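# Snap off every other fruitlet, starting at branch tip

## Task

Thin the branch by removing the fruitlets in odd positions when counted from the tip (first, third, fifth, and onward). Every removed fruitlet must finish on the mat beneath the branch, and dropping them straight from the branch onto the mat is allowed. The fruitlets in even positions must stay attached. Striking any fruitlet hard or gripping one at maximum force can cause failure. Anything that stays in place only because the robot is holding it does not count.

## Robot and tools

Robot: one arm (a single arm taken from a Trossen two-arm set) with six revolute joints and a parallel two-finger gripper. Every call controls this one arm only. A wrist camera rides on the hand.

Frame: the scene frame has its origin on the table top directly beneath the arm base. +z is up, and +y lies to the left when you face along +x. The base may sit slightly tilted. end_effector_position (metres) is the point midway between the finger pads, roughly 3 to 4 cm behind the fingertips. The fingers point along the gripper's +x axis and close along its y axis. At long reach the reported hand position can be somewhat inaccurate.

execute_actions: the argument "actions" is a list holding zero or one item. An empty list moves nothing and just returns the state. An action item is {"rows": [...], "steps": n}, where n is 1 to 15 (default 15) and each step lasts 1/30 s. Each row is used for one step, and if there are fewer rows than steps the final row repeats. A wait item is {"steps": n} with no rows, n up to 300. It returns after that many steps counted from the previous result, and your reply time is included in that count. The optional "pictures" (boolean) turns the camera images in the result on or off; they are on by default.

A row holds exactly 7 numbers in this order: waist, shoulder, elbow, wrist pitch, wrist yaw, wrist roll, gripper opening. The first six are absolute joint target angles in radians, in the same convention as the Joint positions line. They are not offsets. Stated ranges: waist -3.054..3.054, shoulder 0.000..3.142, elbow 0.000..2.356, wrist pitch -1.571..1.571, wrist yaw -1.571..1.571, wrist roll -3.142..3.142. If a target lies beyond a range end by more than 0.010 rad and is also further out than the joint's current angle, the whole call is refused and nothing moves. The real limits can differ by about 0.010 rad. A target past the real limit is clipped to the limit, and the result may then print "joint sent to its limit".

The opening is an absolute value from -1 to 1, where +1 means fully open (pad gap 0.088 m). The empty fingers close at about -0.80, and values below that do not close them further. Going from fully open to shut takes at least 0.5 s. To hold something, command roughly 0.07 below grip_measured; a smaller difference gives a lighter grip. Avoid squeezing fruitlets at full force.

Motion limits: on every step, each joint's target is held close to its measured angle, within 0.211 rad for the waist, shoulder and elbow, 0.213 for pitch, 0.267 for yaw and 0.228 for roll. Targets are also pulled back if they would move the hand more than 70 mm from where it is now. Because of this, a distant goal needs several calls. Friction can leave joints short of their targets, particularly at long reach, and tiny changes may not move a joint at all. Check Joint positions after every move. Between calls the arm keeps heading toward the last row you sent until it stalls.

Result lines:
- State line: end_effector_position, end_effector_quat_wxyz, and linear/angular velocities (m/s, rad/s).
- Joint positions and Joint velocities: the six joints, followed by the pad gap in m.
- Joint torques, and External joint torques (an estimate of outside load that also contains friction and held weight).
- grip_measured: the opening on the command scale. When squeezing it reads narrower by up to about 0.061.
- grip_effort_n: motor effort, negative meaning closing, capped near 83 N.
- "joint command not followed": the clearance check changed the targets.
- HELD: your row was not sent on those steps.
- TORQUE FAULT: a joint reached its load limit (waist 18.2, shoulder 22.5, elbow 22.4, wrist pitch 5.92, wrist yaw 5.9, wrist roll 5.54 N m). The arm then stops for 10 s and drops the rest of the call.
- MOTOR HOT: appears from 50 °C. OVER-TEMPERATURE FAULT: appears at 95 °C; the arm is held, and it may lose power if it does not cool down.

zoom_image: {"camera": one of cam_high, cam_low, cam_wrist, "region": [x0, y0, x1, y1]}, given in pixels of that camera's most recent 504x504 image with (0,0) at the top-left, at most 504x504. It returns a closer view of that area.

show_instructions: no arguments. Shows the scene's reference pages.

read_manual: optional "section" (only "licences"). Returns the URDF licence text.

finished_scene: {"scene": 1 or 2}. The goal must already be met and must stay met.

Cautions: do not hit fruitlets hard, do not grip them at maximum force, and do not let anything leave the table. Drops, slips, slams and heavy pushes all count against you. Loose objects may occasionally be nudged by outside forces. Never rely on the gripper to keep a result in place when the scene ends.

Each tool is called after "Call:" in YAML: its name, and indented under it one key for each argument.

Reference images:

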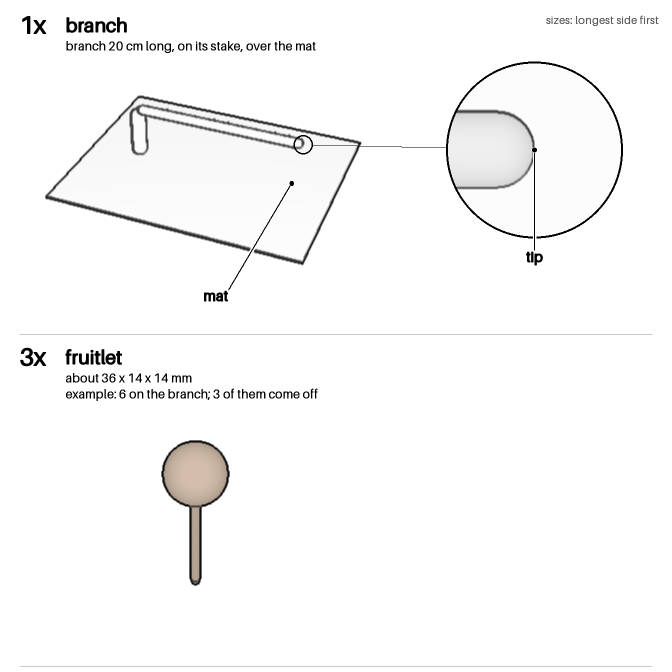

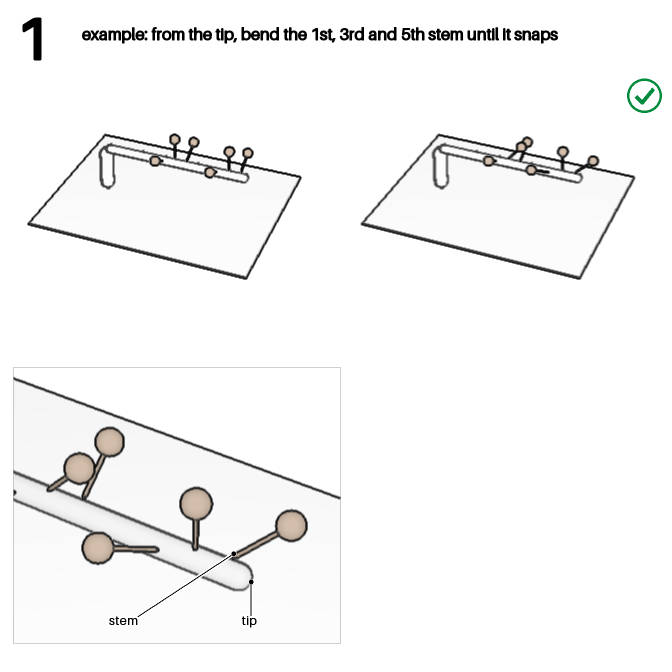

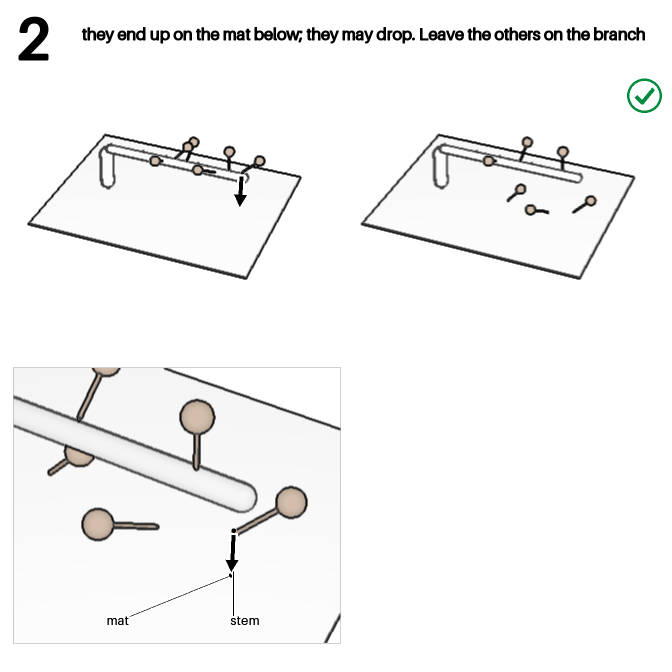

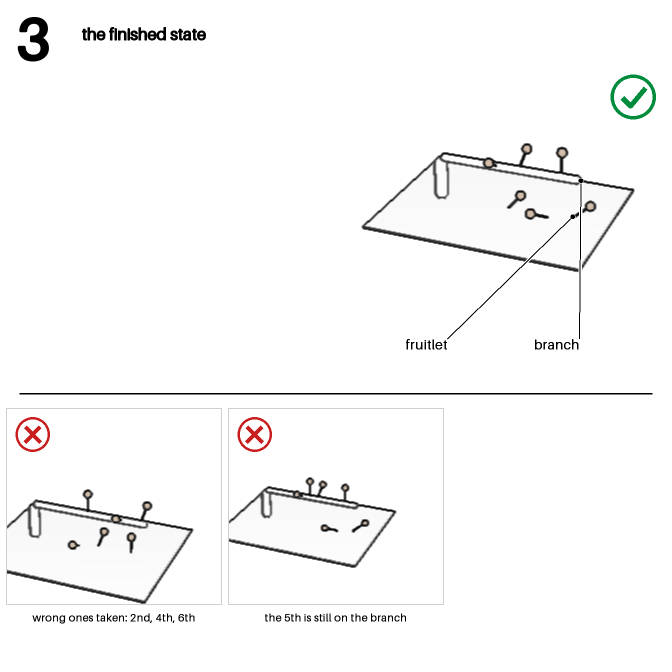

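## Session

Call:
execute_actions:
  actions: []

Scene clock: 0.00 s of 4200.00 s.
end_effector_position=(+0.4270, +0.4297, +0.1127) grip_measured=+0.549 grip_effort_n=n/a end_effector_quat_wxyz=(+0.766, -0.012, +0.211, +0.608) end_effector_velocity=(-0.002, -0.000, +0.004) end_effector_angular_velocity=(-0.007, -0.011, +0.022)
Joint positions: [ 0.437  2.267  1.422  1.459 -0.801  0.864  0.066]
Joint velocities: [-0.007 -0.007 -0.002  0.007 -0.022 -0.007 -0.   ]
Joint torques (N m, as the arm reports them, + toward a larger angle): no reading
External joint torques (N m, as the arm's controller estimates them; a push from outside toward a larger angle lowers the number): no reading
Motor temperatures (°C, as the motors report them): [27 25 27 25 26 26]
Heat: hottest waist 27 °C (+0.0 °C/min).

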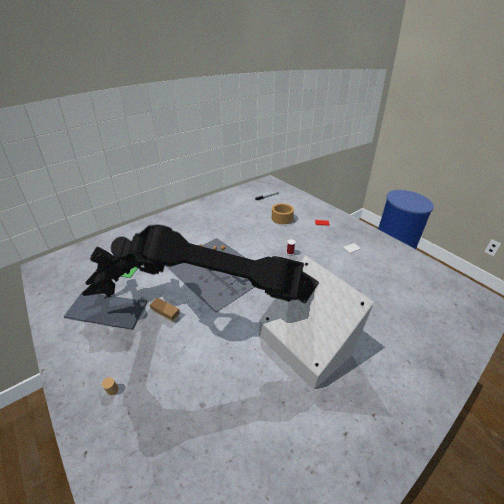

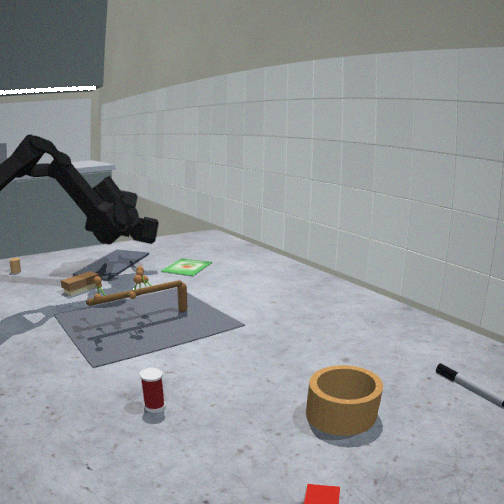

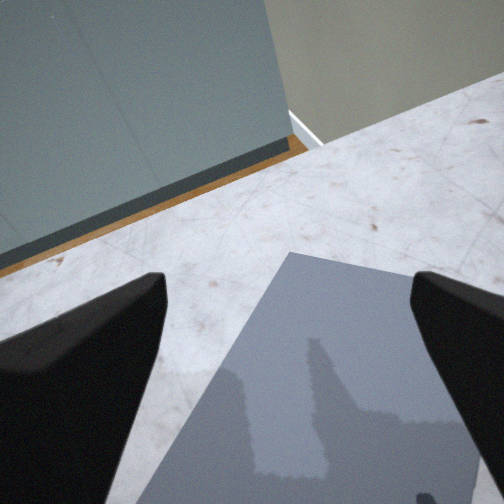

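Call:
zoom_image:
  camera: "cam_low"
  region: [40, 240, 260, 380]

Call:
zoom_image:
  camera: "cam_high"
  region: [60, 200, 340, 400]

Region (40, 240, 260, 380) of cam_low's 504x504 image, scaled by 2.291, with more detail than that image has; it fills the top 321 rows of this view, and the rest is white.

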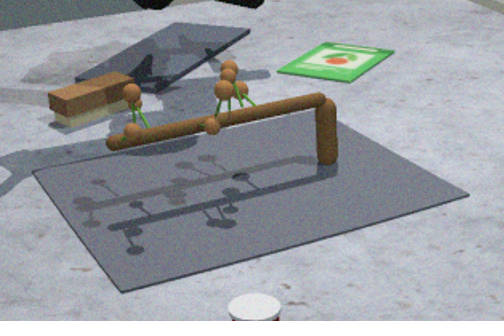

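Region (60, 200, 340, 400) of cam_high's 504x504 image, scaled by 1.800, with more detail than that image has; it fills the top 360 rows of this view, and the rest is white.

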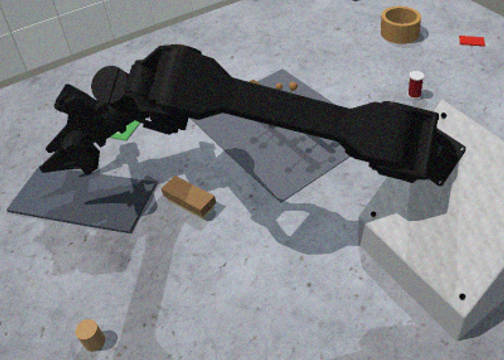

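Call:
execute_actions:
  actions:
    - {"rows":[[0.38,2.2,1.4,1.3,-0.80,0.81,1],[0.33,2.14,1.38,1.14,-0.80,0.76,1],[0.27,2.08,1.35,0.98,-0.80,0.70,1],[0.22,2.02,1.33,0.83,-0.80,0.65,1],[0.16,1.95,1.31,0.67,-0.81,0.60,1],[0.11,1.89,1.29,0.51,-0.81,0.55,1],[0.06,1.83,1.26,0.36,-0.81,0.49,1],[0.0,1.77,1.24,0.2,-0.81,0.44,1],[-0.05,1.71,1.22,0.04,-0.81,0.39,1],[-0.11,1.65,1.2,-0.12,-0.81,0.33,1],[-0.16,1.58,1.17,-0.27,-0.82,0.28,1],[-0.21,1.52,1.15,-0.43,-0.82,0.23,1],[-0.27,1.46,1.13,-0.59,-0.82,0.17,1],[-0.32,1.40,1.11,-0.75,-0.82,0.12,1],[-0.377,1.335,1.084,-0.9025,-0.823,0.068,1]],"steps":15}
  pictures: false

Call:
execute_actions:
  actions:
    - {"steps":30}

Scene clock: 120.50 s of 4200.00 s.
end_effector_position=(+0.4861, +0.2947, +0.2997) grip_measured=+0.980 grip_effort_n=14.2 end_effector_quat_wxyz=(+0.883, -0.223, +0.122, +0.395) end_effector_velocity=(-0.068, -0.388, +0.440) end_effector_angular_velocity=(-0.817, -1.073, -0.865)
Joint positions: [-0.026  1.834  1.198  0.878 -0.808  0.377  0.087]
Joint velocities: [-1.204 -1.072 -0.672 -1.121 -0.037 -1.209  0.002]
Joint torques (N m, as the arm reports them, + toward a larger angle): [-5.22 -7.52  3.55  0.72  0.22 -0.23]
External joint torques (N m, as the arm's controller estimates them; a push from outside toward a larger angle lowers the number): [ 0.87 -1.41 -0.63 -0.3  -0.15 -0.26]
Motor temperatures (°C, as the motors report them): [36 36 28 28 26 26]
Heat: hottest waist 36 °C (+2.0 °C/min).
Steps of this call (steps 1 to 90: nothing new was sent; then 117.00 s passed at rest; steps 91 to 105: all 15 steps of this action). Readings (joint positions):
91: [0.434 2.258 1.420 1.425 -0.802 0.854]
92: [0.425 2.240 1.412 1.363 -0.803 0.833]
94: [0.380 2.194 1.385 1.275 -0.803 0.780]
98: [0.244 2.079 1.336 1.140 -0.803 0.652]
105: the state above

Scene clock: 121.50 s of 4200.00 s.
end_effector_position=(+0.3272, +0.1556, +0.3186) grip_measured=+0.984 grip_effort_n=12.8 end_effector_quat_wxyz=(+0.894, -0.056, +0.442, +0.038) end_effector_velocity=(-0.220, -0.058, -0.168) end_effector_angular_velocity=(+0.542, +1.128, -1.087)
Joint positions: [-0.374  1.337  1.091 -0.717 -0.823  0.074  0.087]
Joint velocities: [-0.002 -0.002 -0.002 -1.663 -0.007 -0.007 -0.   ]
Joint torques (N m, as the arm reports them, + toward a larger angle): [-3.31 -2.39  4.52  0.66  0.08 -0.23]
External joint torques (N m, as the arm's controller estimates them; a push from outside toward a larger angle lowers the number): [ 0.38 -0.29 -0.41 -0.4   0.02 -0.24]
Motor temperatures (°C, as the motors report them): [36 35 28 28 26 26]
Heat: hottest waist 36 °C (+2.0 °C/min).
Steps of this call (steps 1 to 30: the robot went on to your last target). Readings (joint positions):
1: [-0.066 1.798 1.178 0.837 -0.810 0.336]
2: [-0.107 1.762 1.161 0.797 -0.812 0.295]
4: [-0.189 1.693 1.137 0.716 -0.813 0.219]
8: [-0.333 1.517 1.104 0.506 -0.813 0.121]
30: the state above

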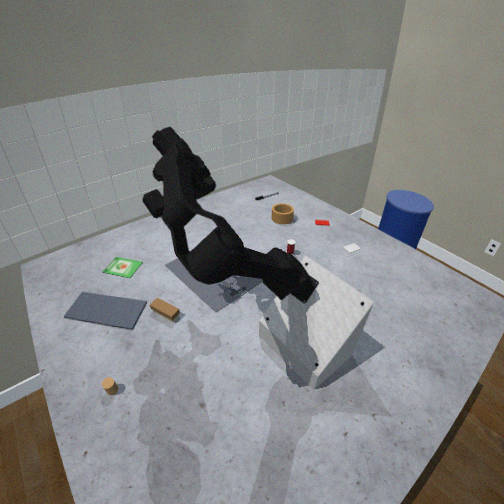

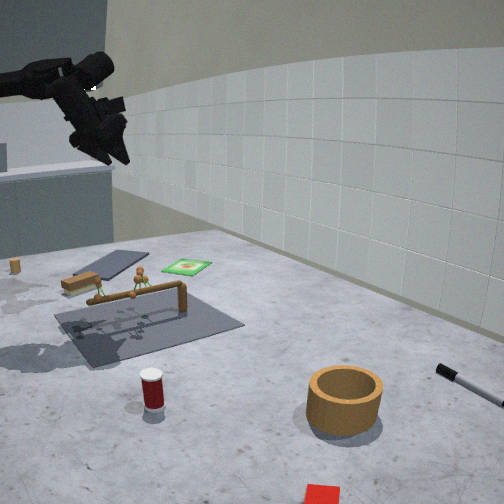

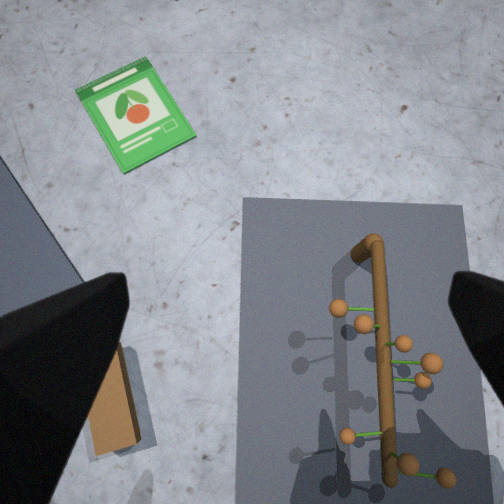

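Call:
execute_actions:
  actions: []

Scene clock: 126.23 s of 4200.00 s.
end_effector_position=(+0.3013, +0.1509, +0.3010) grip_measured=+0.984 grip_effort_n=12.8 end_effector_quat_wxyz=(+0.867, +0.001, +0.499, +0.000) end_effector_velocity=(-0.002, -0.003, -0.003) end_effector_angular_velocity=(+0.003, +0.013, -0.020)
Joint positions: [-0.374  1.337  1.089 -0.9   -0.823  0.074  0.087]
Joint velocities: [ 0.002  0.002 -0.007 -0.007  0.007  0.007 -0.   ]
Joint torques (N m, as the arm reports them, + toward a larger angle): [-3.19 -2.29  4.62  0.61  0.02 -0.24]
External joint torques (N m, as the arm's controller estimates them; a push from outside toward a larger angle lowers the number): [ 0.34 -0.48 -0.14 -0.34  0.   -0.24]
Motor temperatures (°C, as the motors report them): [35 35 29 28 26 26]
Heat: hottest waist 35 °C (+1.0 °C/min).
Steps of this call (steps 1 to 30: the robot went on to your last target; steps 31 to 90: nothing new was sent; then 1.73 s passed at rest). Readings (joint positions):
1: [-0.374 1.337 1.091 -0.769 -0.823 0.074]
2: [-0.374 1.337 1.089 -0.806 -0.823 0.074]
4: [-0.374 1.337 1.089 -0.850 -0.823 0.074]
8: [-0.374 1.337 1.089 -0.886 -0.823 0.074]
90: the state above
The arm was judged still, so your last target was given up. Only a new action makes it travel on or press farther. Fingers that are still opening or closing keep moving.

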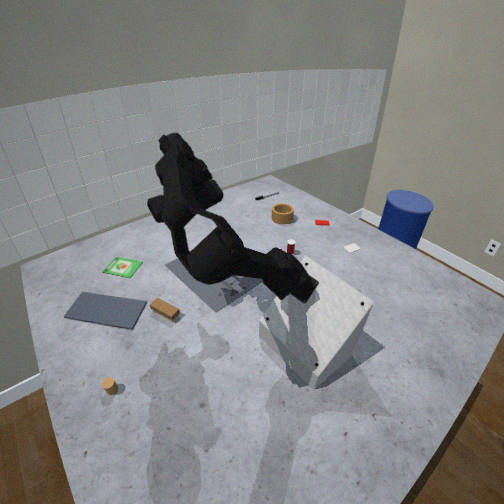

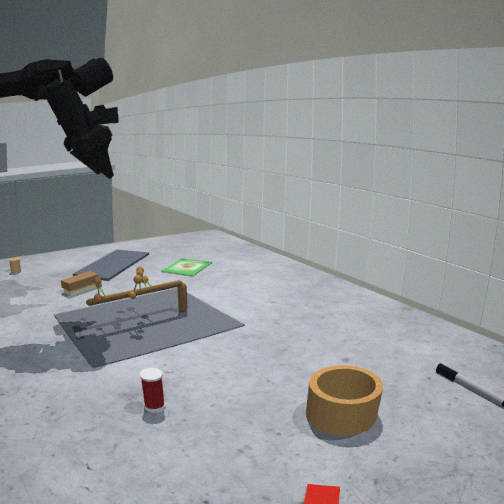

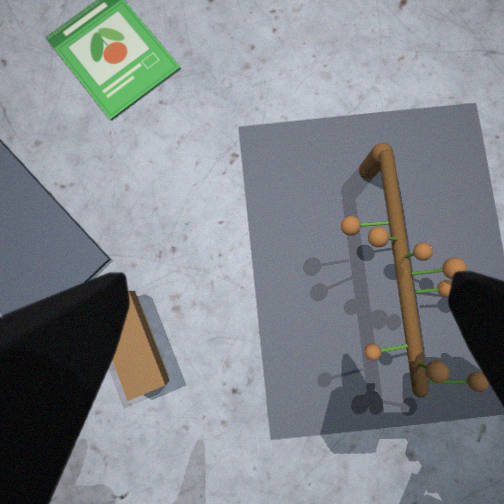

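Call:
execute_actions:
  actions:
    - {"rows":[[-0.39,1.37,1.03,-0.82,-0.828,0.05,1],[-0.405,1.41,0.97,-0.74,-0.834,0.03,1],[-0.42,1.445,0.905,-0.655,-0.84,0.01,1],[-0.435,1.48,0.845,-0.575,-0.845,-0.01,1],[-0.45,1.52,0.78,-0.49,-0.85,-0.035,1],[-0.4667,1.5567,0.7206,-0.41,-0.8556,-0.057,1]],"steps":15}
  pictures: false

Call:
execute_actions:
  actions:
    - {"steps":10}

Scene clock: 173.97 s of 4200.00 s.
end_effector_position=(+0.3029, +0.0434, +0.2249) grip_measured=+0.984 grip_effort_n=12.3 end_effector_quat_wxyz=(+0.867, -0.001, +0.498, -0.001) end_effector_velocity=(+0.026, -0.001, +0.020) end_effector_angular_velocity=(-0.061, -0.137, +0.151)
Joint positions: [-0.462  1.548  0.738 -0.425 -0.852 -0.047  0.087]
Joint velocities: [-0.022 -0.002 -0.002  0.183 -0.037 -0.037 -0.   ]
Joint torques (N m, as the arm reports them, + toward a larger angle): [-3.39 -2.12  3.75  0.75 -0.13 -0.25]
External joint torques (N m, as the arm's controller estimates them; a push from outside toward a larger angle lowers the number): [ 0.53  0.52 -1.08 -0.17 -0.11 -0.26]
Motor temperatures (°C, as the motors report them): [33 30 29 27 26 26]
Heat: hottest waist 33 °C (-3.0 °C/min).
Steps of this call (steps 1 to 90: nothing new was sent; then 44.23 s passed at rest; steps 91 to 105: all 15 steps of this action). Readings (joint positions):
91: [-0.376 1.339 1.081 -0.885 -0.824 0.070]
92: [-0.380 1.345 1.062 -0.846 -0.829 0.061]
94: [-0.398 1.377 0.998 -0.737 -0.838 0.036]
98: [-0.442 1.496 0.830 -0.552 -0.840 -0.017]
105: the state above

Scene clock: 174.30 s of 4200.00 s.
end_effector_position=(+0.3028, +0.0420, +0.2241) grip_measured=+0.984 grip_effort_n=12.3 end_effector_quat_wxyz=(+0.868, -0.003, +0.496, -0.000) end_effector_velocity=(+0.001, +0.003, +0.001) end_effector_angular_velocity=(+0.012, -0.007, +0.020)
Joint positions: [-0.464  1.549  0.73  -0.413 -0.852 -0.051  0.087]
Joint velocities: [-0.002 -0.002 -0.002  0.007 -0.022 -0.007 -0.   ]
Joint torques (N m, as the arm reports them, + toward a larger angle): [-3.43 -2.09  4.22  0.88 -0.16 -0.25]
External joint torques (N m, as the arm's controller estimates them; a push from outside toward a larger angle lowers the number): [ 0.47  0.68 -0.85 -0.08 -0.13 -0.26]
Motor temperatures (°C, as the motors report them): [33 30 29 27 26 26]
Heat: hottest waist 33 °C (-3.0 °C/min).
Steps of this call (steps 1 to 10: the robot went on to your last target). Readings (joint positions):
1: [-0.463 1.548 0.738 -0.422 -0.852 -0.048]
2: [-0.464 1.548 0.736 -0.420 -0.852 -0.049]
4: [-0.464 1.548 0.733 -0.417 -0.852 -0.050]
8: [-0.464 1.549 0.731 -0.413 -0.852 -0.050]
10: the state above

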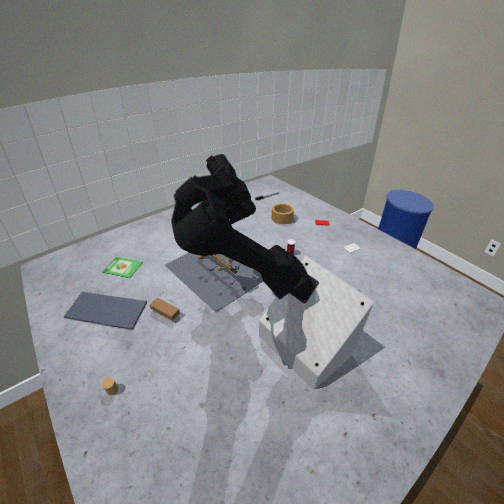

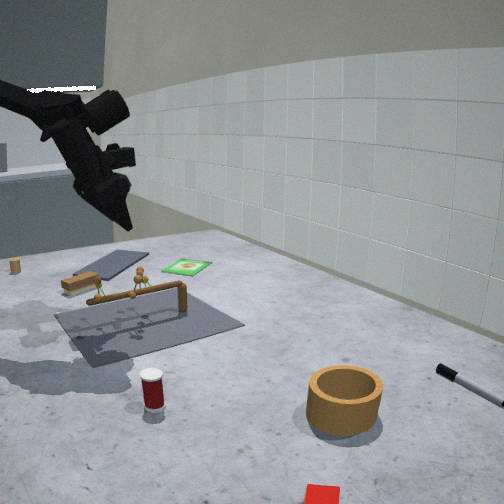

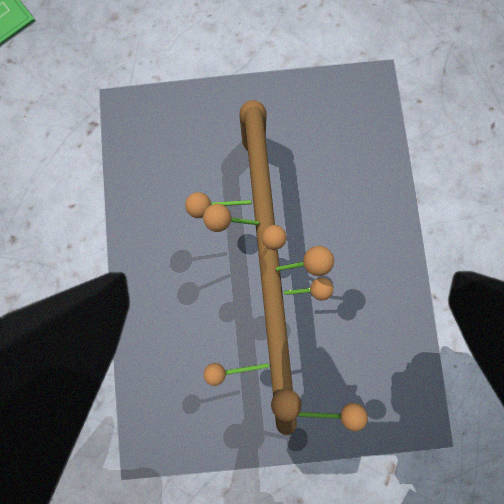

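Call:
zoom_image:
  camera: "cam_wrist"
  region: [180, 330, 400, 460]

Call:
zoom_image:
  camera: "cam_low"
  region: [70, 250, 200, 320]

Region (180, 330, 400, 460) of cam_wrist's 504x504 image, scaled by 2.291, with more detail than that image has; it fills the top 298 rows of this view, and the rest is white.

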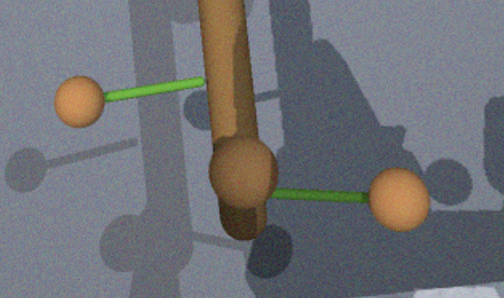

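Region (70, 250, 200, 320) of cam_low's 504x504 image, scaled by 3.877, with more detail than that image has; it fills the top 271 rows of this view, and the rest is white.

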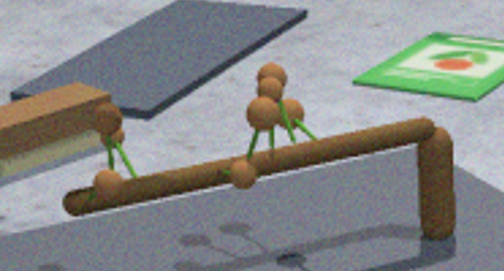

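Call:
execute_actions:
  actions:
    - {"rows":[[-0.46,1.58,0.75,-0.45,-0.84,-0.09,0.8],[-0.455,1.62,0.775,-0.49,-0.83,-0.13,0.6],[-0.45,1.66,0.80,-0.53,-0.815,-0.17,0.4],[-0.447,1.70,0.825,-0.575,-0.80,-0.21,0.2],[-0.444,1.74,0.85,-0.62,-0.79,-0.25,0],[-0.44,1.78,0.875,-0.665,-0.775,-0.29,-0.2],[-0.437,1.82,0.90,-0.71,-0.765,-0.33,-0.4],[-0.434,1.86,0.925,-0.755,-0.75,-0.37,-0.6],[-0.431,1.90,0.95,-0.80,-0.735,-0.41,-0.8],[-0.428,1.94,0.972,-0.85,-0.723,-0.45,-0.8],[-0.425,1.97,0.99,-0.89,-0.712,-0.48,-0.8],[-0.4234,1.997,1.006,-0.924,-0.7033,-0.506,-0.8]],"steps":15}
  pictures: false

Call:
execute_actions:
  actions:
    - {"steps":12}

Scene clock: 275.13 s of 4200.00 s.
end_effector_position=(+0.2715, -0.0002, +0.1688) grip_measured=-0.652 grip_effort_n=-6.3 end_effector_quat_wxyz=(+0.722, +0.003, +0.691, -0.007) end_effector_velocity=(-0.065, -0.021, -0.051) end_effector_angular_velocity=(+0.138, +0.518, -0.045)
Joint positions: [-0.428  1.96   0.974 -0.879 -0.717 -0.464  0.007]
Joint velocities: [ 0.027  0.369  0.159 -0.462  0.11  -0.374 -0.107]
Joint torques (N m, as the arm reports them, + toward a larger angle): [-4.   -4.23  5.95  0.06 -0.01 -0.27]
External joint torques (N m, as the arm's controller estimates them; a push from outside toward a larger angle lowers the number): [ 1.    0.97  1.2  -0.25  0.09 -0.25]
Motor temperatures (°C, as the motors report them): [32 27 30 28 26 26]
Heat: hottest waist 32 °C (+0.0 °C/min).
Steps of this call (steps 1 to 30: the robot went on to your last target; steps 31 to 90: nothing new was sent; then 97.33 s passed at rest; steps 91 to 105: all 15 steps of this action). Readings (joint positions):
91: [-0.464 1.553 0.731 -0.417 -0.852 -0.058]
92: [-0.464 1.563 0.738 -0.435 -0.851 -0.075]
94: [-0.459 1.609 0.769 -0.489 -0.834 -0.126]
98: [-0.446 1.750 0.855 -0.640 -0.787 -0.263]
105: the state above

Scene clock: 275.53 s of 4200.00 s.
end_effector_position=(+0.2691, -0.0012, +0.1674) grip_measured=-0.795 grip_effort_n=-16.5 end_effector_quat_wxyz=(+0.710, +0.003, +0.704, -0.002) end_effector_velocity=(-0.005, +0.001, -0.002) end_effector_angular_velocity=(+0.020, +0.019, -0.018)
Joint positions: [-0.426  1.987  0.998 -0.921 -0.707 -0.499  0.   ]
Joint velocities: [-0.002  0.012 -0.002 -0.022 -0.007 -0.007 -0.001]
Joint torques (N m, as the arm reports them, + toward a larger angle): [-3.93 -3.42  5.22  0.    0.07 -0.28]
External joint torques (N m, as the arm's controller estimates them; a push from outside toward a larger angle lowers the number): [ 1.02  1.03  1.15 -0.25  0.12 -0.27]
Motor temperatures (°C, as the motors report them): [32 27 30 28 26 26]
Heat: hottest waist 32 °C (+0.0 °C/min).
Steps of this call (steps 1 to 12: the robot went on to your last target). Readings (joint positions):
1: [-0.427 1.969 0.978 -0.891 -0.714 -0.474]
2: [-0.427 1.975 0.982 -0.900 -0.712 -0.481]
4: [-0.426 1.981 0.990 -0.909 -0.710 -0.490]
8: [-0.426 1.984 0.997 -0.918 -0.708 -0.497]
12: the state above

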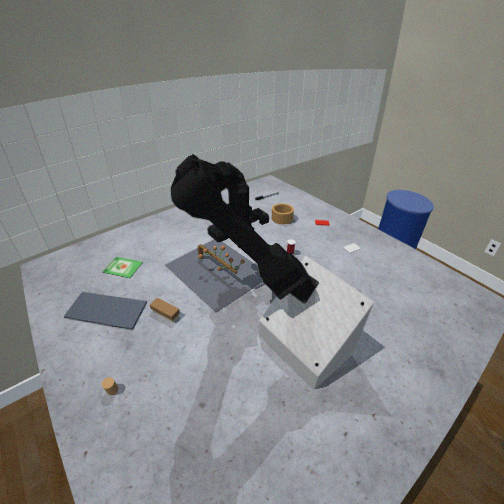

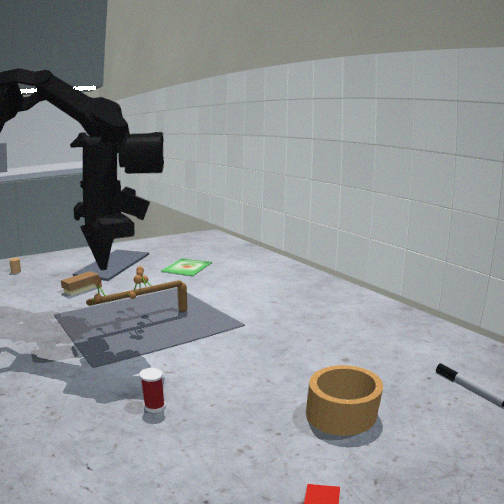

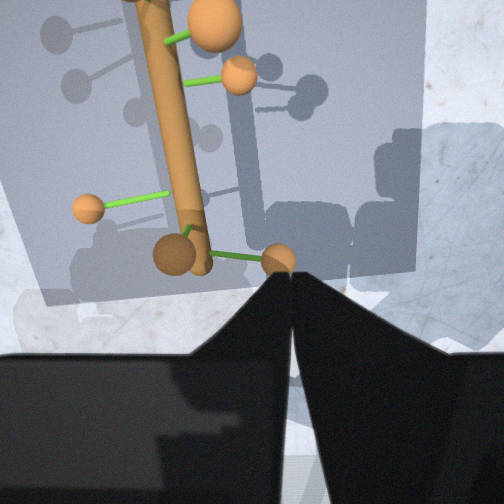

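Call:
zoom_image:
  camera: "cam_low"
  region: [60, 230, 200, 330]

Region (60, 230, 200, 330) of cam_low's 504x504 image, scaled by 3.600, with more detail than that image has; it fills the top 360 rows of this view, and the rest is white.

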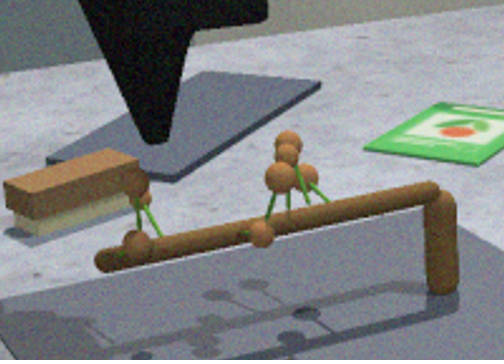

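Call:
execute_actions:
  actions:
    - {"rows":[[-0.415,1.99,0.98,-0.895,-0.71,-0.49,-0.8],[-0.405,1.994,0.965,-0.87,-0.712,-0.48,-0.8],[-0.395,1.998,0.95,-0.845,-0.714,-0.47,-0.8],[-0.385,2.002,0.935,-0.82,-0.716,-0.46,-0.8],[-0.375,2.006,0.92,-0.79,-0.718,-0.445,-0.8],[-0.367,2.009,0.90,-0.765,-0.721,-0.435,-0.8],[-0.36,2.012,0.885,-0.74,-0.723,-0.425,-0.8],[-0.354,2.014,0.874,-0.718,-0.725,-0.419,-0.8]],"steps":15}

Scene clock: 352.47 s of 4200.00 s.
end_effector_position=(+0.2611, -0.0038, +0.1324) grip_measured=-0.797 grip_effort_n=-16.5 end_effector_quat_wxyz=(+0.710, -0.007, +0.704, +0.002) end_effector_velocity=(+0.008, -0.004, -0.003) end_effector_angular_velocity=(+0.002, -0.053, +0.002)
Joint positions: [-0.358  2.006  0.885 -0.727 -0.721 -0.428  0.   ]
Joint velocities: [-0.002  0.002 -0.017  0.081 -0.022  0.037  0.   ]
Joint torques (N m, as the arm reports them, + toward a larger angle): [-3.88 -3.57  2.88  0.25 -0.15  0.22]
External joint torques (N m, as the arm's controller estimates them; a push from outside toward a larger angle lowers the number): [ 1.04  0.85 -0.67  0.01 -0.13  0.22]
Motor temperatures (°C, as the motors report them): [33 28 31 26 26 26]
Heat: hottest waist 33 °C (+0.0 °C/min).
Steps of this call (steps 1 to 30: the robot went on to your last target; steps 31 to 90: nothing new was sent; then 73.43 s passed at rest; steps 91 to 105: all 15 steps of this action). Readings (joint positions):
91: [-0.425 1.987 0.998 -0.920 -0.707 -0.500]
92: [-0.423 1.987 0.994 -0.907 -0.707 -0.499]
94: [-0.411 1.987 0.978 -0.871 -0.708 -0.487]
98: [-0.377 1.996 0.922 -0.783 -0.716 -0.449]
105: the state above

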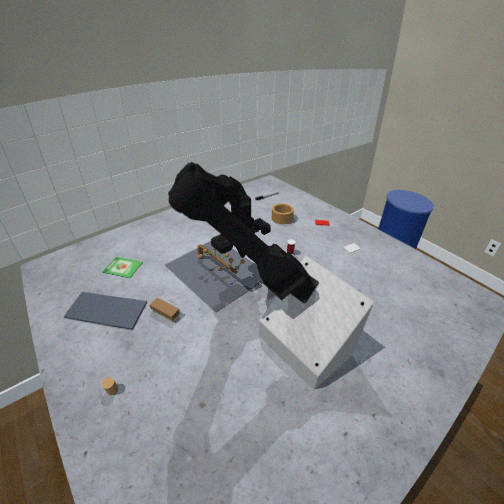

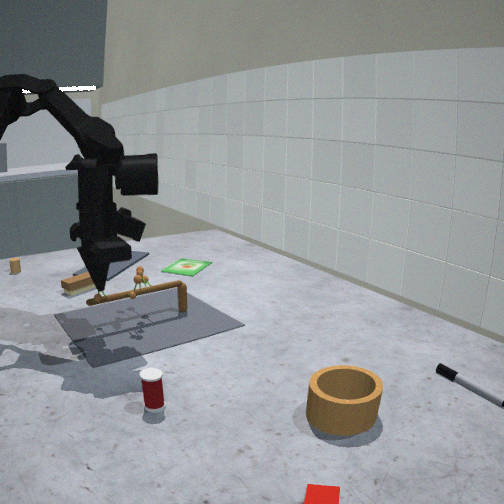

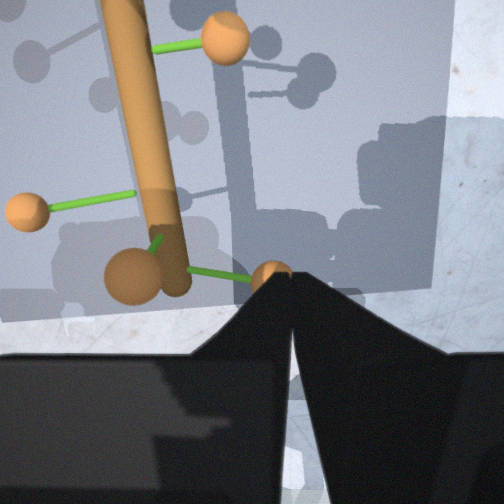

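Call:
execute_actions:
  actions:
    - {"rows":[[-0.348,2.0,0.87,-0.718,-0.727,-0.41,-0.8],[-0.341,1.995,0.868,-0.718,-0.729,-0.40,-0.8],[-0.341,1.995,0.868,-0.718,-0.729,-0.40,-0.8],[-0.337,1.998,0.865,-0.71,-0.73,-0.397,-0.8],[-0.333,2.0,0.862,-0.70,-0.731,-0.392,-0.8],[-0.329,2.003,0.859,-0.69,-0.732,-0.387,-0.8],[-0.325,2.006,0.856,-0.68,-0.733,-0.382,-0.8],[-0.321,2.009,0.853,-0.672,-0.734,-0.377,-0.8],[-0.317,2.012,0.851,-0.664,-0.735,-0.371,-0.8],[-0.313,2.015,0.848,-0.655,-0.736,-0.365,-0.8],[-0.3085,2.018,0.8455,-0.646,-0.737,-0.36,-0.8]],"steps":15}

Scene clock: 379.03 s of 4200.00 s.
end_effector_position=(+0.2620, +0.0012, +0.1196) grip_measured=-0.797 grip_effort_n=-16.5 end_effector_quat_wxyz=(+0.711, -0.008, +0.703, +0.002) end_effector_velocity=(+0.002, -0.000, -0.009) end_effector_angular_velocity=(-0.003, -0.013, +0.018)
Joint positions: [-0.313  2.006  0.855 -0.655 -0.733 -0.37   0.   ]
Joint velocities: [ 0.022  0.007 -0.022  0.066 -0.007  0.022  0.   ]
Joint torques (N m, as the arm reports them, + toward a larger angle): [-3.97 -3.42  2.79  0.27 -0.17  0.22]
External joint torques (N m, as the arm's controller estimates them; a push from outside toward a larger angle lowers the number): [ 1.05  1.09 -0.7  -0.01 -0.14  0.22]
Motor temperatures (°C, as the motors report them): [33 28 30 26 26 26]
Heat: hottest waist 33 °C (+0.0 °C/min).
Steps of this call (steps 1 to 15: the robot went on to your last target; steps 16 to 90: nothing new was sent; then 23.07 s passed at rest; steps 91 to 105: all 15 steps of this action). Readings (joint positions):
91: [-0.356 2.006 0.881 -0.720 -0.722 -0.423]
92: [-0.355 2.006 0.880 -0.720 -0.723 -0.419]
94: [-0.348 2.006 0.877 -0.718 -0.724 -0.412]
98: [-0.334 2.006 0.868 -0.694 -0.728 -0.396]
105: the state above

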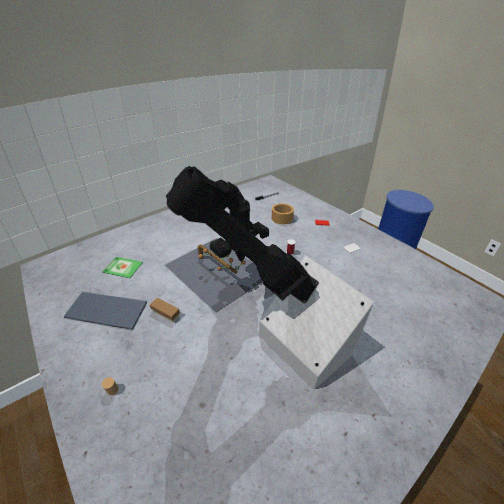

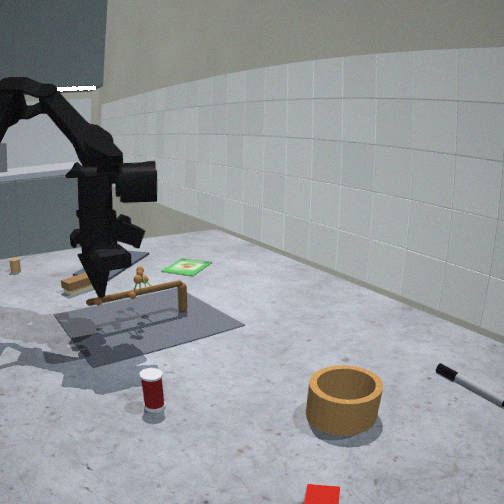

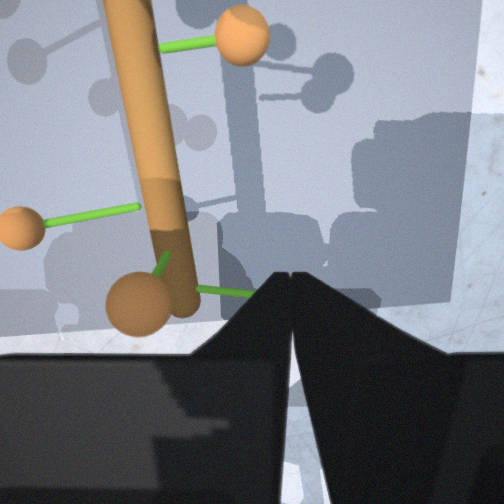

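Call:
execute_actions:
  actions:
    - {"rows":[[-0.308,2.022,0.845,-0.648,-0.737,-0.362,-0.8],[-0.305,2.025,0.842,-0.64,-0.738,-0.358,-0.8],[-0.302,2.028,0.839,-0.632,-0.739,-0.354,-0.8],[-0.299,2.031,0.836,-0.625,-0.739,-0.35,-0.8],[-0.296,2.034,0.833,-0.617,-0.74,-0.346,-0.8],[-0.293,2.037,0.83,-0.61,-0.741,-0.342,-0.8],[-0.29,2.04,0.827,-0.602,-0.741,-0.338,-0.8],[-0.287,2.043,0.824,-0.594,-0.742,-0.334,-0.8],[-0.284,2.046,0.821,-0.586,-0.743,-0.33,-0.8],[-0.281,2.05,0.818,-0.578,-0.744,-0.326,-0.8],[-0.278,2.054,0.815,-0.57,-0.745,-0.321,-0.8],[-0.275,2.058,0.812,-0.56,-0.746,-0.316,-0.8]],"steps":15}

Scene clock: 393.13 s of 4200.00 s.
end_effector_position=(+0.2579, -0.0016, +0.1019) grip_measured=-0.797 grip_effort_n=-16.5 end_effector_quat_wxyz=(+0.707, -0.001, +0.707, +0.000) end_effector_velocity=(-0.012, -0.004, -0.020) end_effector_angular_velocity=(-0.003, +0.040, -0.022)
Joint positions: [-0.28   2.045  0.822 -0.571 -0.742 -0.327  0.   ]
Joint velocities: [ 0.037  0.042 -0.042  0.066  0.007  0.037  0.   ]
Joint torques (N m, as the arm reports them, + toward a larger angle): [-4.01 -3.64  2.69  0.29 -0.17  0.21]
External joint torques (N m, as the arm's controller estimates them; a push from outside toward a larger angle lowers the number): [ 1.05  1.08 -0.61  0.01 -0.13  0.21]
Motor temperatures (°C, as the motors report them): [34 28 29 26 26 26]
Heat: hottest waist 34 °C (+1.0 °C/min).
Steps of this call (steps 1 to 15: the robot went on to your last target; steps 16 to 90: nothing new was sent; then 10.60 s passed at rest; steps 91 to 105: all 15 steps of this action). Readings (joint positions):
91: [-0.311 2.009 0.853 -0.648 -0.733 -0.366]
92: [-0.311 2.010 0.853 -0.647 -0.734 -0.366]
94: [-0.308 2.014 0.850 -0.639 -0.734 -0.362]
98: [-0.298 2.025 0.840 -0.615 -0.736 -0.350]
105: the state above

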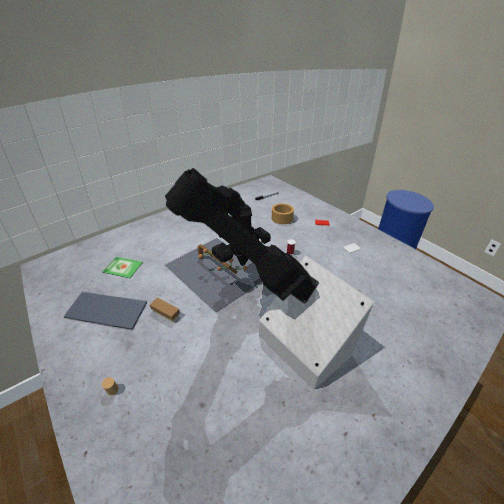

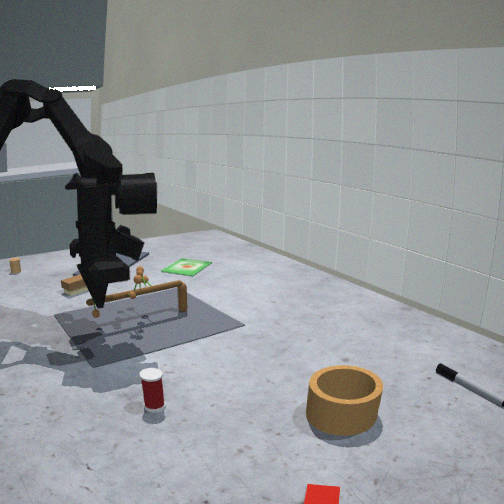

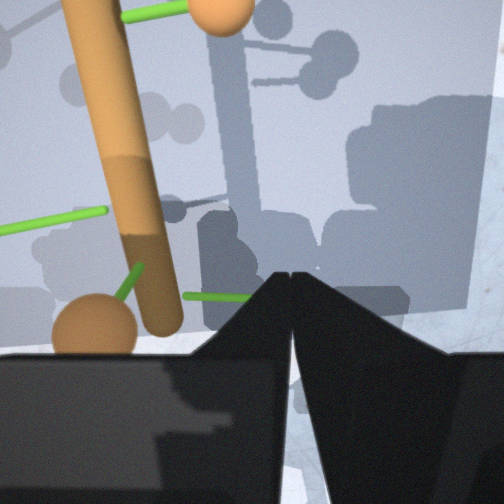

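Call:
zoom_image:
  camera: "cam_low"
  region: [60, 240, 200, 340]

Call:
execute_actions:
  actions: []

Region (60, 240, 200, 340) of cam_low's 504x504 image, scaled by 3.600, with more detail than that image has; it fills the top 360 rows of this view, and the rest is white.

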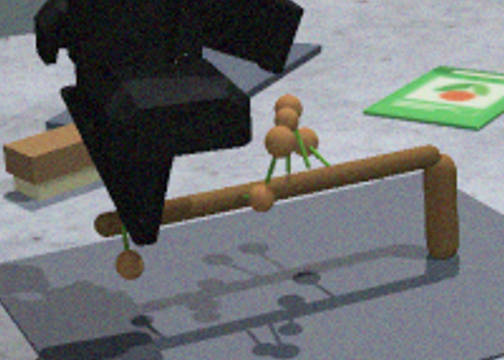

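Scene clock: 396.57 s of 4200.00 s.
end_effector_position=(+0.2580, -0.0020, +0.1006) grip_measured=-0.797 grip_effort_n=-16.5 end_effector_quat_wxyz=(+0.707, -0.001, +0.707, -0.000) end_effector_velocity=(-0.001, +0.001, +0.001) end_effector_angular_velocity=(+0.009, +0.001, +0.001)
Joint positions: [-0.278  2.048  0.819 -0.562 -0.742 -0.322  0.   ]
Joint velocities: [-0.002 -0.002 -0.002 -0.007 -0.007 -0.007  0.   ]
Joint torques (N m, as the arm reports them, + toward a larger angle): [-3.9  -3.44  2.54  0.26 -0.16  0.21]
External joint torques (N m, as the arm's controller estimates them; a push from outside toward a larger angle lowers the number): [ 1.04  1.12 -0.6   0.02 -0.13  0.21]
Motor temperatures (°C, as the motors report them): [34 28 29 26 26 26]
Heat: hottest waist 34 °C (+1.0 °C/min).
Steps of this call (steps 1 to 15: the robot went on to your last target; steps 16 to 90: nothing new was sent; then 0.43 s passed at rest). Readings (joint positions):
1: [-0.279 2.047 0.821 -0.569 -0.742 -0.325]
2: [-0.279 2.047 0.820 -0.567 -0.742 -0.325]
4: [-0.278 2.048 0.820 -0.565 -0.742 -0.323]
8: [-0.278 2.048 0.820 -0.563 -0.742 -0.322]
90: the state above
The arm was judged still, so your last target was given up. Only a new action makes it travel on or press farther. Fingers that are still opening or closing keep moving.

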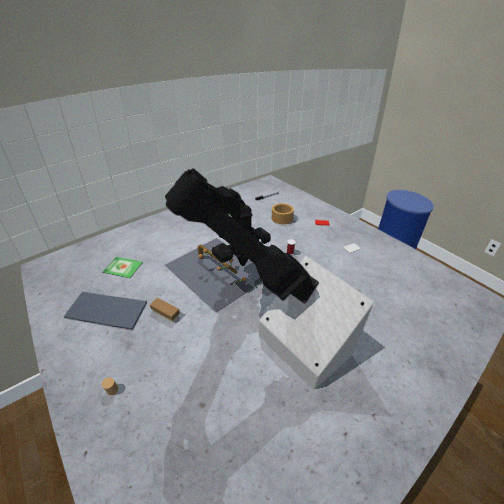

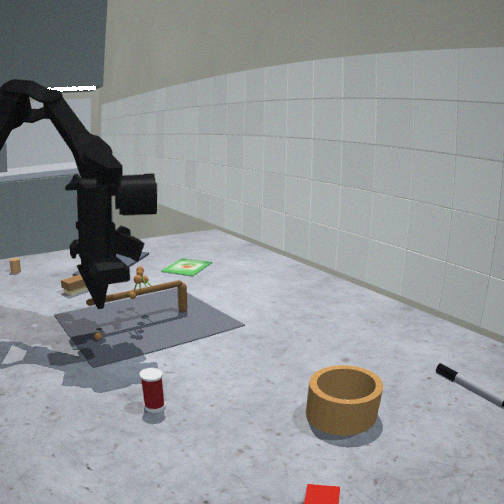

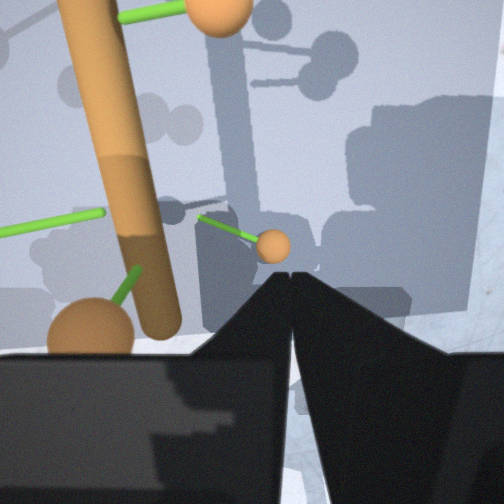

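Call:
execute_actions:
  actions:
    - {"rows":[[-0.29,2.045,0.835,-0.6,-0.74,-0.34,-0.8],[-0.31,2.037,0.86,-0.645,-0.735,-0.365,-0.8],[-0.33,2.03,0.885,-0.69,-0.73,-0.39,-0.8],[-0.35,2.022,0.91,-0.74,-0.725,-0.415,-0.8],[-0.37,2.015,0.935,-0.79,-0.72,-0.44,-0.8],[-0.39,2.007,0.96,-0.84,-0.713,-0.465,-0.8],[-0.41,2.0,0.985,-0.89,-0.708,-0.49,-0.8],[-0.43,1.99,1.015,-0.94,-0.703,-0.51,-0.8],[-0.43,1.985,1.02,-0.95,-0.703,-0.51,-0.8],[-0.41,1.96,1.02,-0.96,-0.71,-0.485,-0.8],[-0.38,1.925,1.02,-0.97,-0.72,-0.45,-0.8],[-0.35,1.89,1.02,-0.98,-0.73,-0.41,-0.8],[-0.32,1.855,1.02,-0.99,-0.74,-0.37,-0.8],[-0.29,1.82,1.02,-1.0,-0.75,-0.335,-0.8],[-0.258,1.78,1.02,-1.011,-0.758,-0.297,-0.8]],"steps":15}
  pictures: false

Call:
execute_actions:
  actions:
    - {"rows":[[-0.258,1.775,1.02,-1.011,-0.758,-0.297,-0.8],[-0.258,1.775,1.02,-1.011,-0.758,-0.297,-0.8],[-0.258,1.775,1.02,-1.011,-0.758,-0.297,-0.8],[-0.258,1.775,1.02,-1.011,-0.758,-0.297,-0.8],[-0.25,1.78,1.012,-0.99,-0.758,-0.285,-0.8],[-0.24,1.787,1.003,-0.965,-0.759,-0.27,-0.8],[-0.23,1.794,0.994,-0.94,-0.759,-0.255,-0.8],[-0.22,1.801,0.985,-0.915,-0.76,-0.24,-0.8],[-0.21,1.808,0.976,-0.89,-0.76,-0.225,-0.8],[-0.2,1.815,0.967,-0.87,-0.761,-0.21,-0.8],[-0.19,1.822,0.96,-0.85,-0.761,-0.197,-0.8],[-0.18,1.83,0.952,-0.83,-0.762,-0.185,-0.8],[-0.169,1.838,0.946,-0.816,-0.762,-0.173,-0.8]],"steps":15}

Scene clock: 438.20 s of 4200.00 s.
end_effector_position=(+0.2729, +0.0380, +0.1715) grip_measured=-0.797 grip_effort_n=-16.5 end_effector_quat_wxyz=(+0.707, +0.008, +0.707, -0.005) end_effector_velocity=(+0.013, +0.372, +0.026) end_effector_angular_velocity=(+0.043, +0.071, +0.144)
Joint positions: [-0.338  1.883  1.005 -0.969 -0.732 -0.383  0.   ]
Joint velocities: [ 0.842 -0.965  0.056 -0.403 -0.242  0.872  0.   ]
Joint torques (N m, as the arm reports them, + toward a larger angle): [-3.53 -5.95  5.32 -0.12 -0.21  0.2 ]
External joint torques (N m, as the arm's controller estimates them; a push from outside toward a larger angle lowers the number): [ 1.04 -1.13  1.22 -0.26 -0.12  0.22]
Motor temperatures (°C, as the motors report them): [34 28 29 26 26 26]
Heat: hottest waist 34 °C (+1.0 °C/min).
Steps of this call (steps 1 to 90: nothing new was sent; then 38.13 s passed at rest; steps 91 to 105: all 15 steps of this action). Readings (joint positions):
91: [-0.279 2.048 0.820 -0.566 -0.742 -0.322]
92: [-0.282 2.048 0.825 -0.587 -0.742 -0.328]
94: [-0.303 2.048 0.850 -0.650 -0.739 -0.360]
98: [-0.375 2.026 0.936 -0.814 -0.719 -0.445]
105: the state above

Scene clock: 438.70 s of 4200.00 s.
end_effector_position=(+0.2800, +0.0731, +0.1464) grip_measured=-0.797 grip_effort_n=-16.5 end_effector_quat_wxyz=(+0.708, -0.004, +0.706, +0.001) end_effector_velocity=(-0.035, -0.009, -0.089) end_effector_angular_velocity=(+0.021, +0.193, -0.132)
Joint positions: [-0.184  1.82   0.964 -0.845 -0.758 -0.198  0.   ]
Joint velocities: [ 0.183  0.149 -0.159  0.212 -0.007  0.198  0.   ]
Joint torques (N m, as the arm reports them, + toward a larger angle): [-4.3  -3.78  3.36  0.3  -0.15  0.2 ]
External joint torques (N m, as the arm's controller estimates them; a push from outside toward a larger angle lowers the number): [ 1.06  1.   -0.6   0.02 -0.14  0.2 ]
Motor temperatures (°C, as the motors report them): [34 28 29 26 26 26]
Heat: hottest waist 34 °C (+1.0 °C/min).
Steps of this call (steps 1 to 15: all 15 steps of this action). Readings (joint positions):
1: [-0.312 1.854 1.007 -0.981 -0.741 -0.361]
2: [-0.290 1.829 1.010 -0.990 -0.748 -0.346]
4: [-0.268 1.797 1.017 -0.997 -0.754 -0.326]
8: [-0.248 1.789 1.010 -0.961 -0.755 -0.281]
15: the state above

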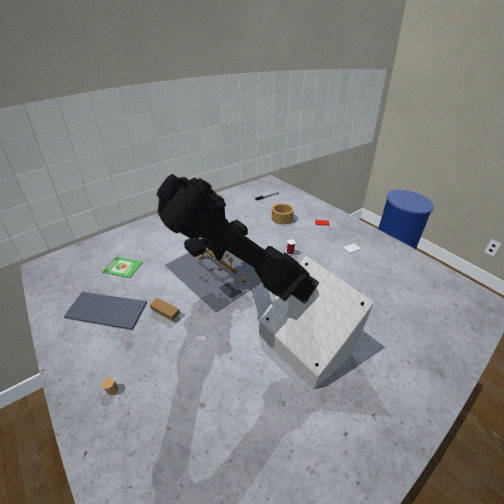

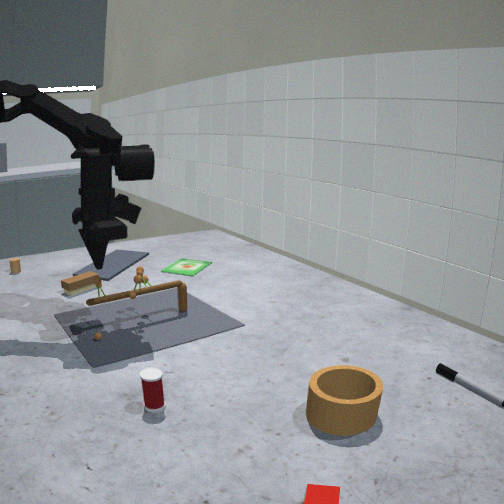

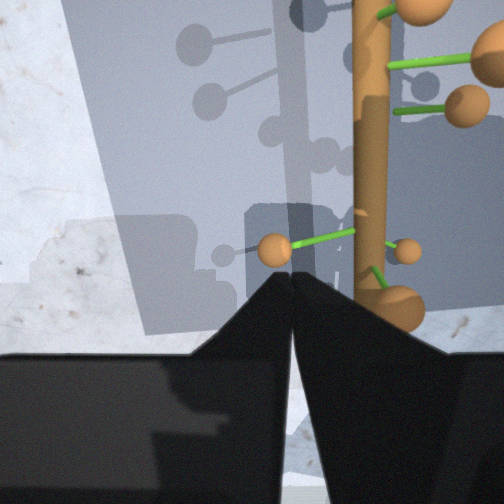

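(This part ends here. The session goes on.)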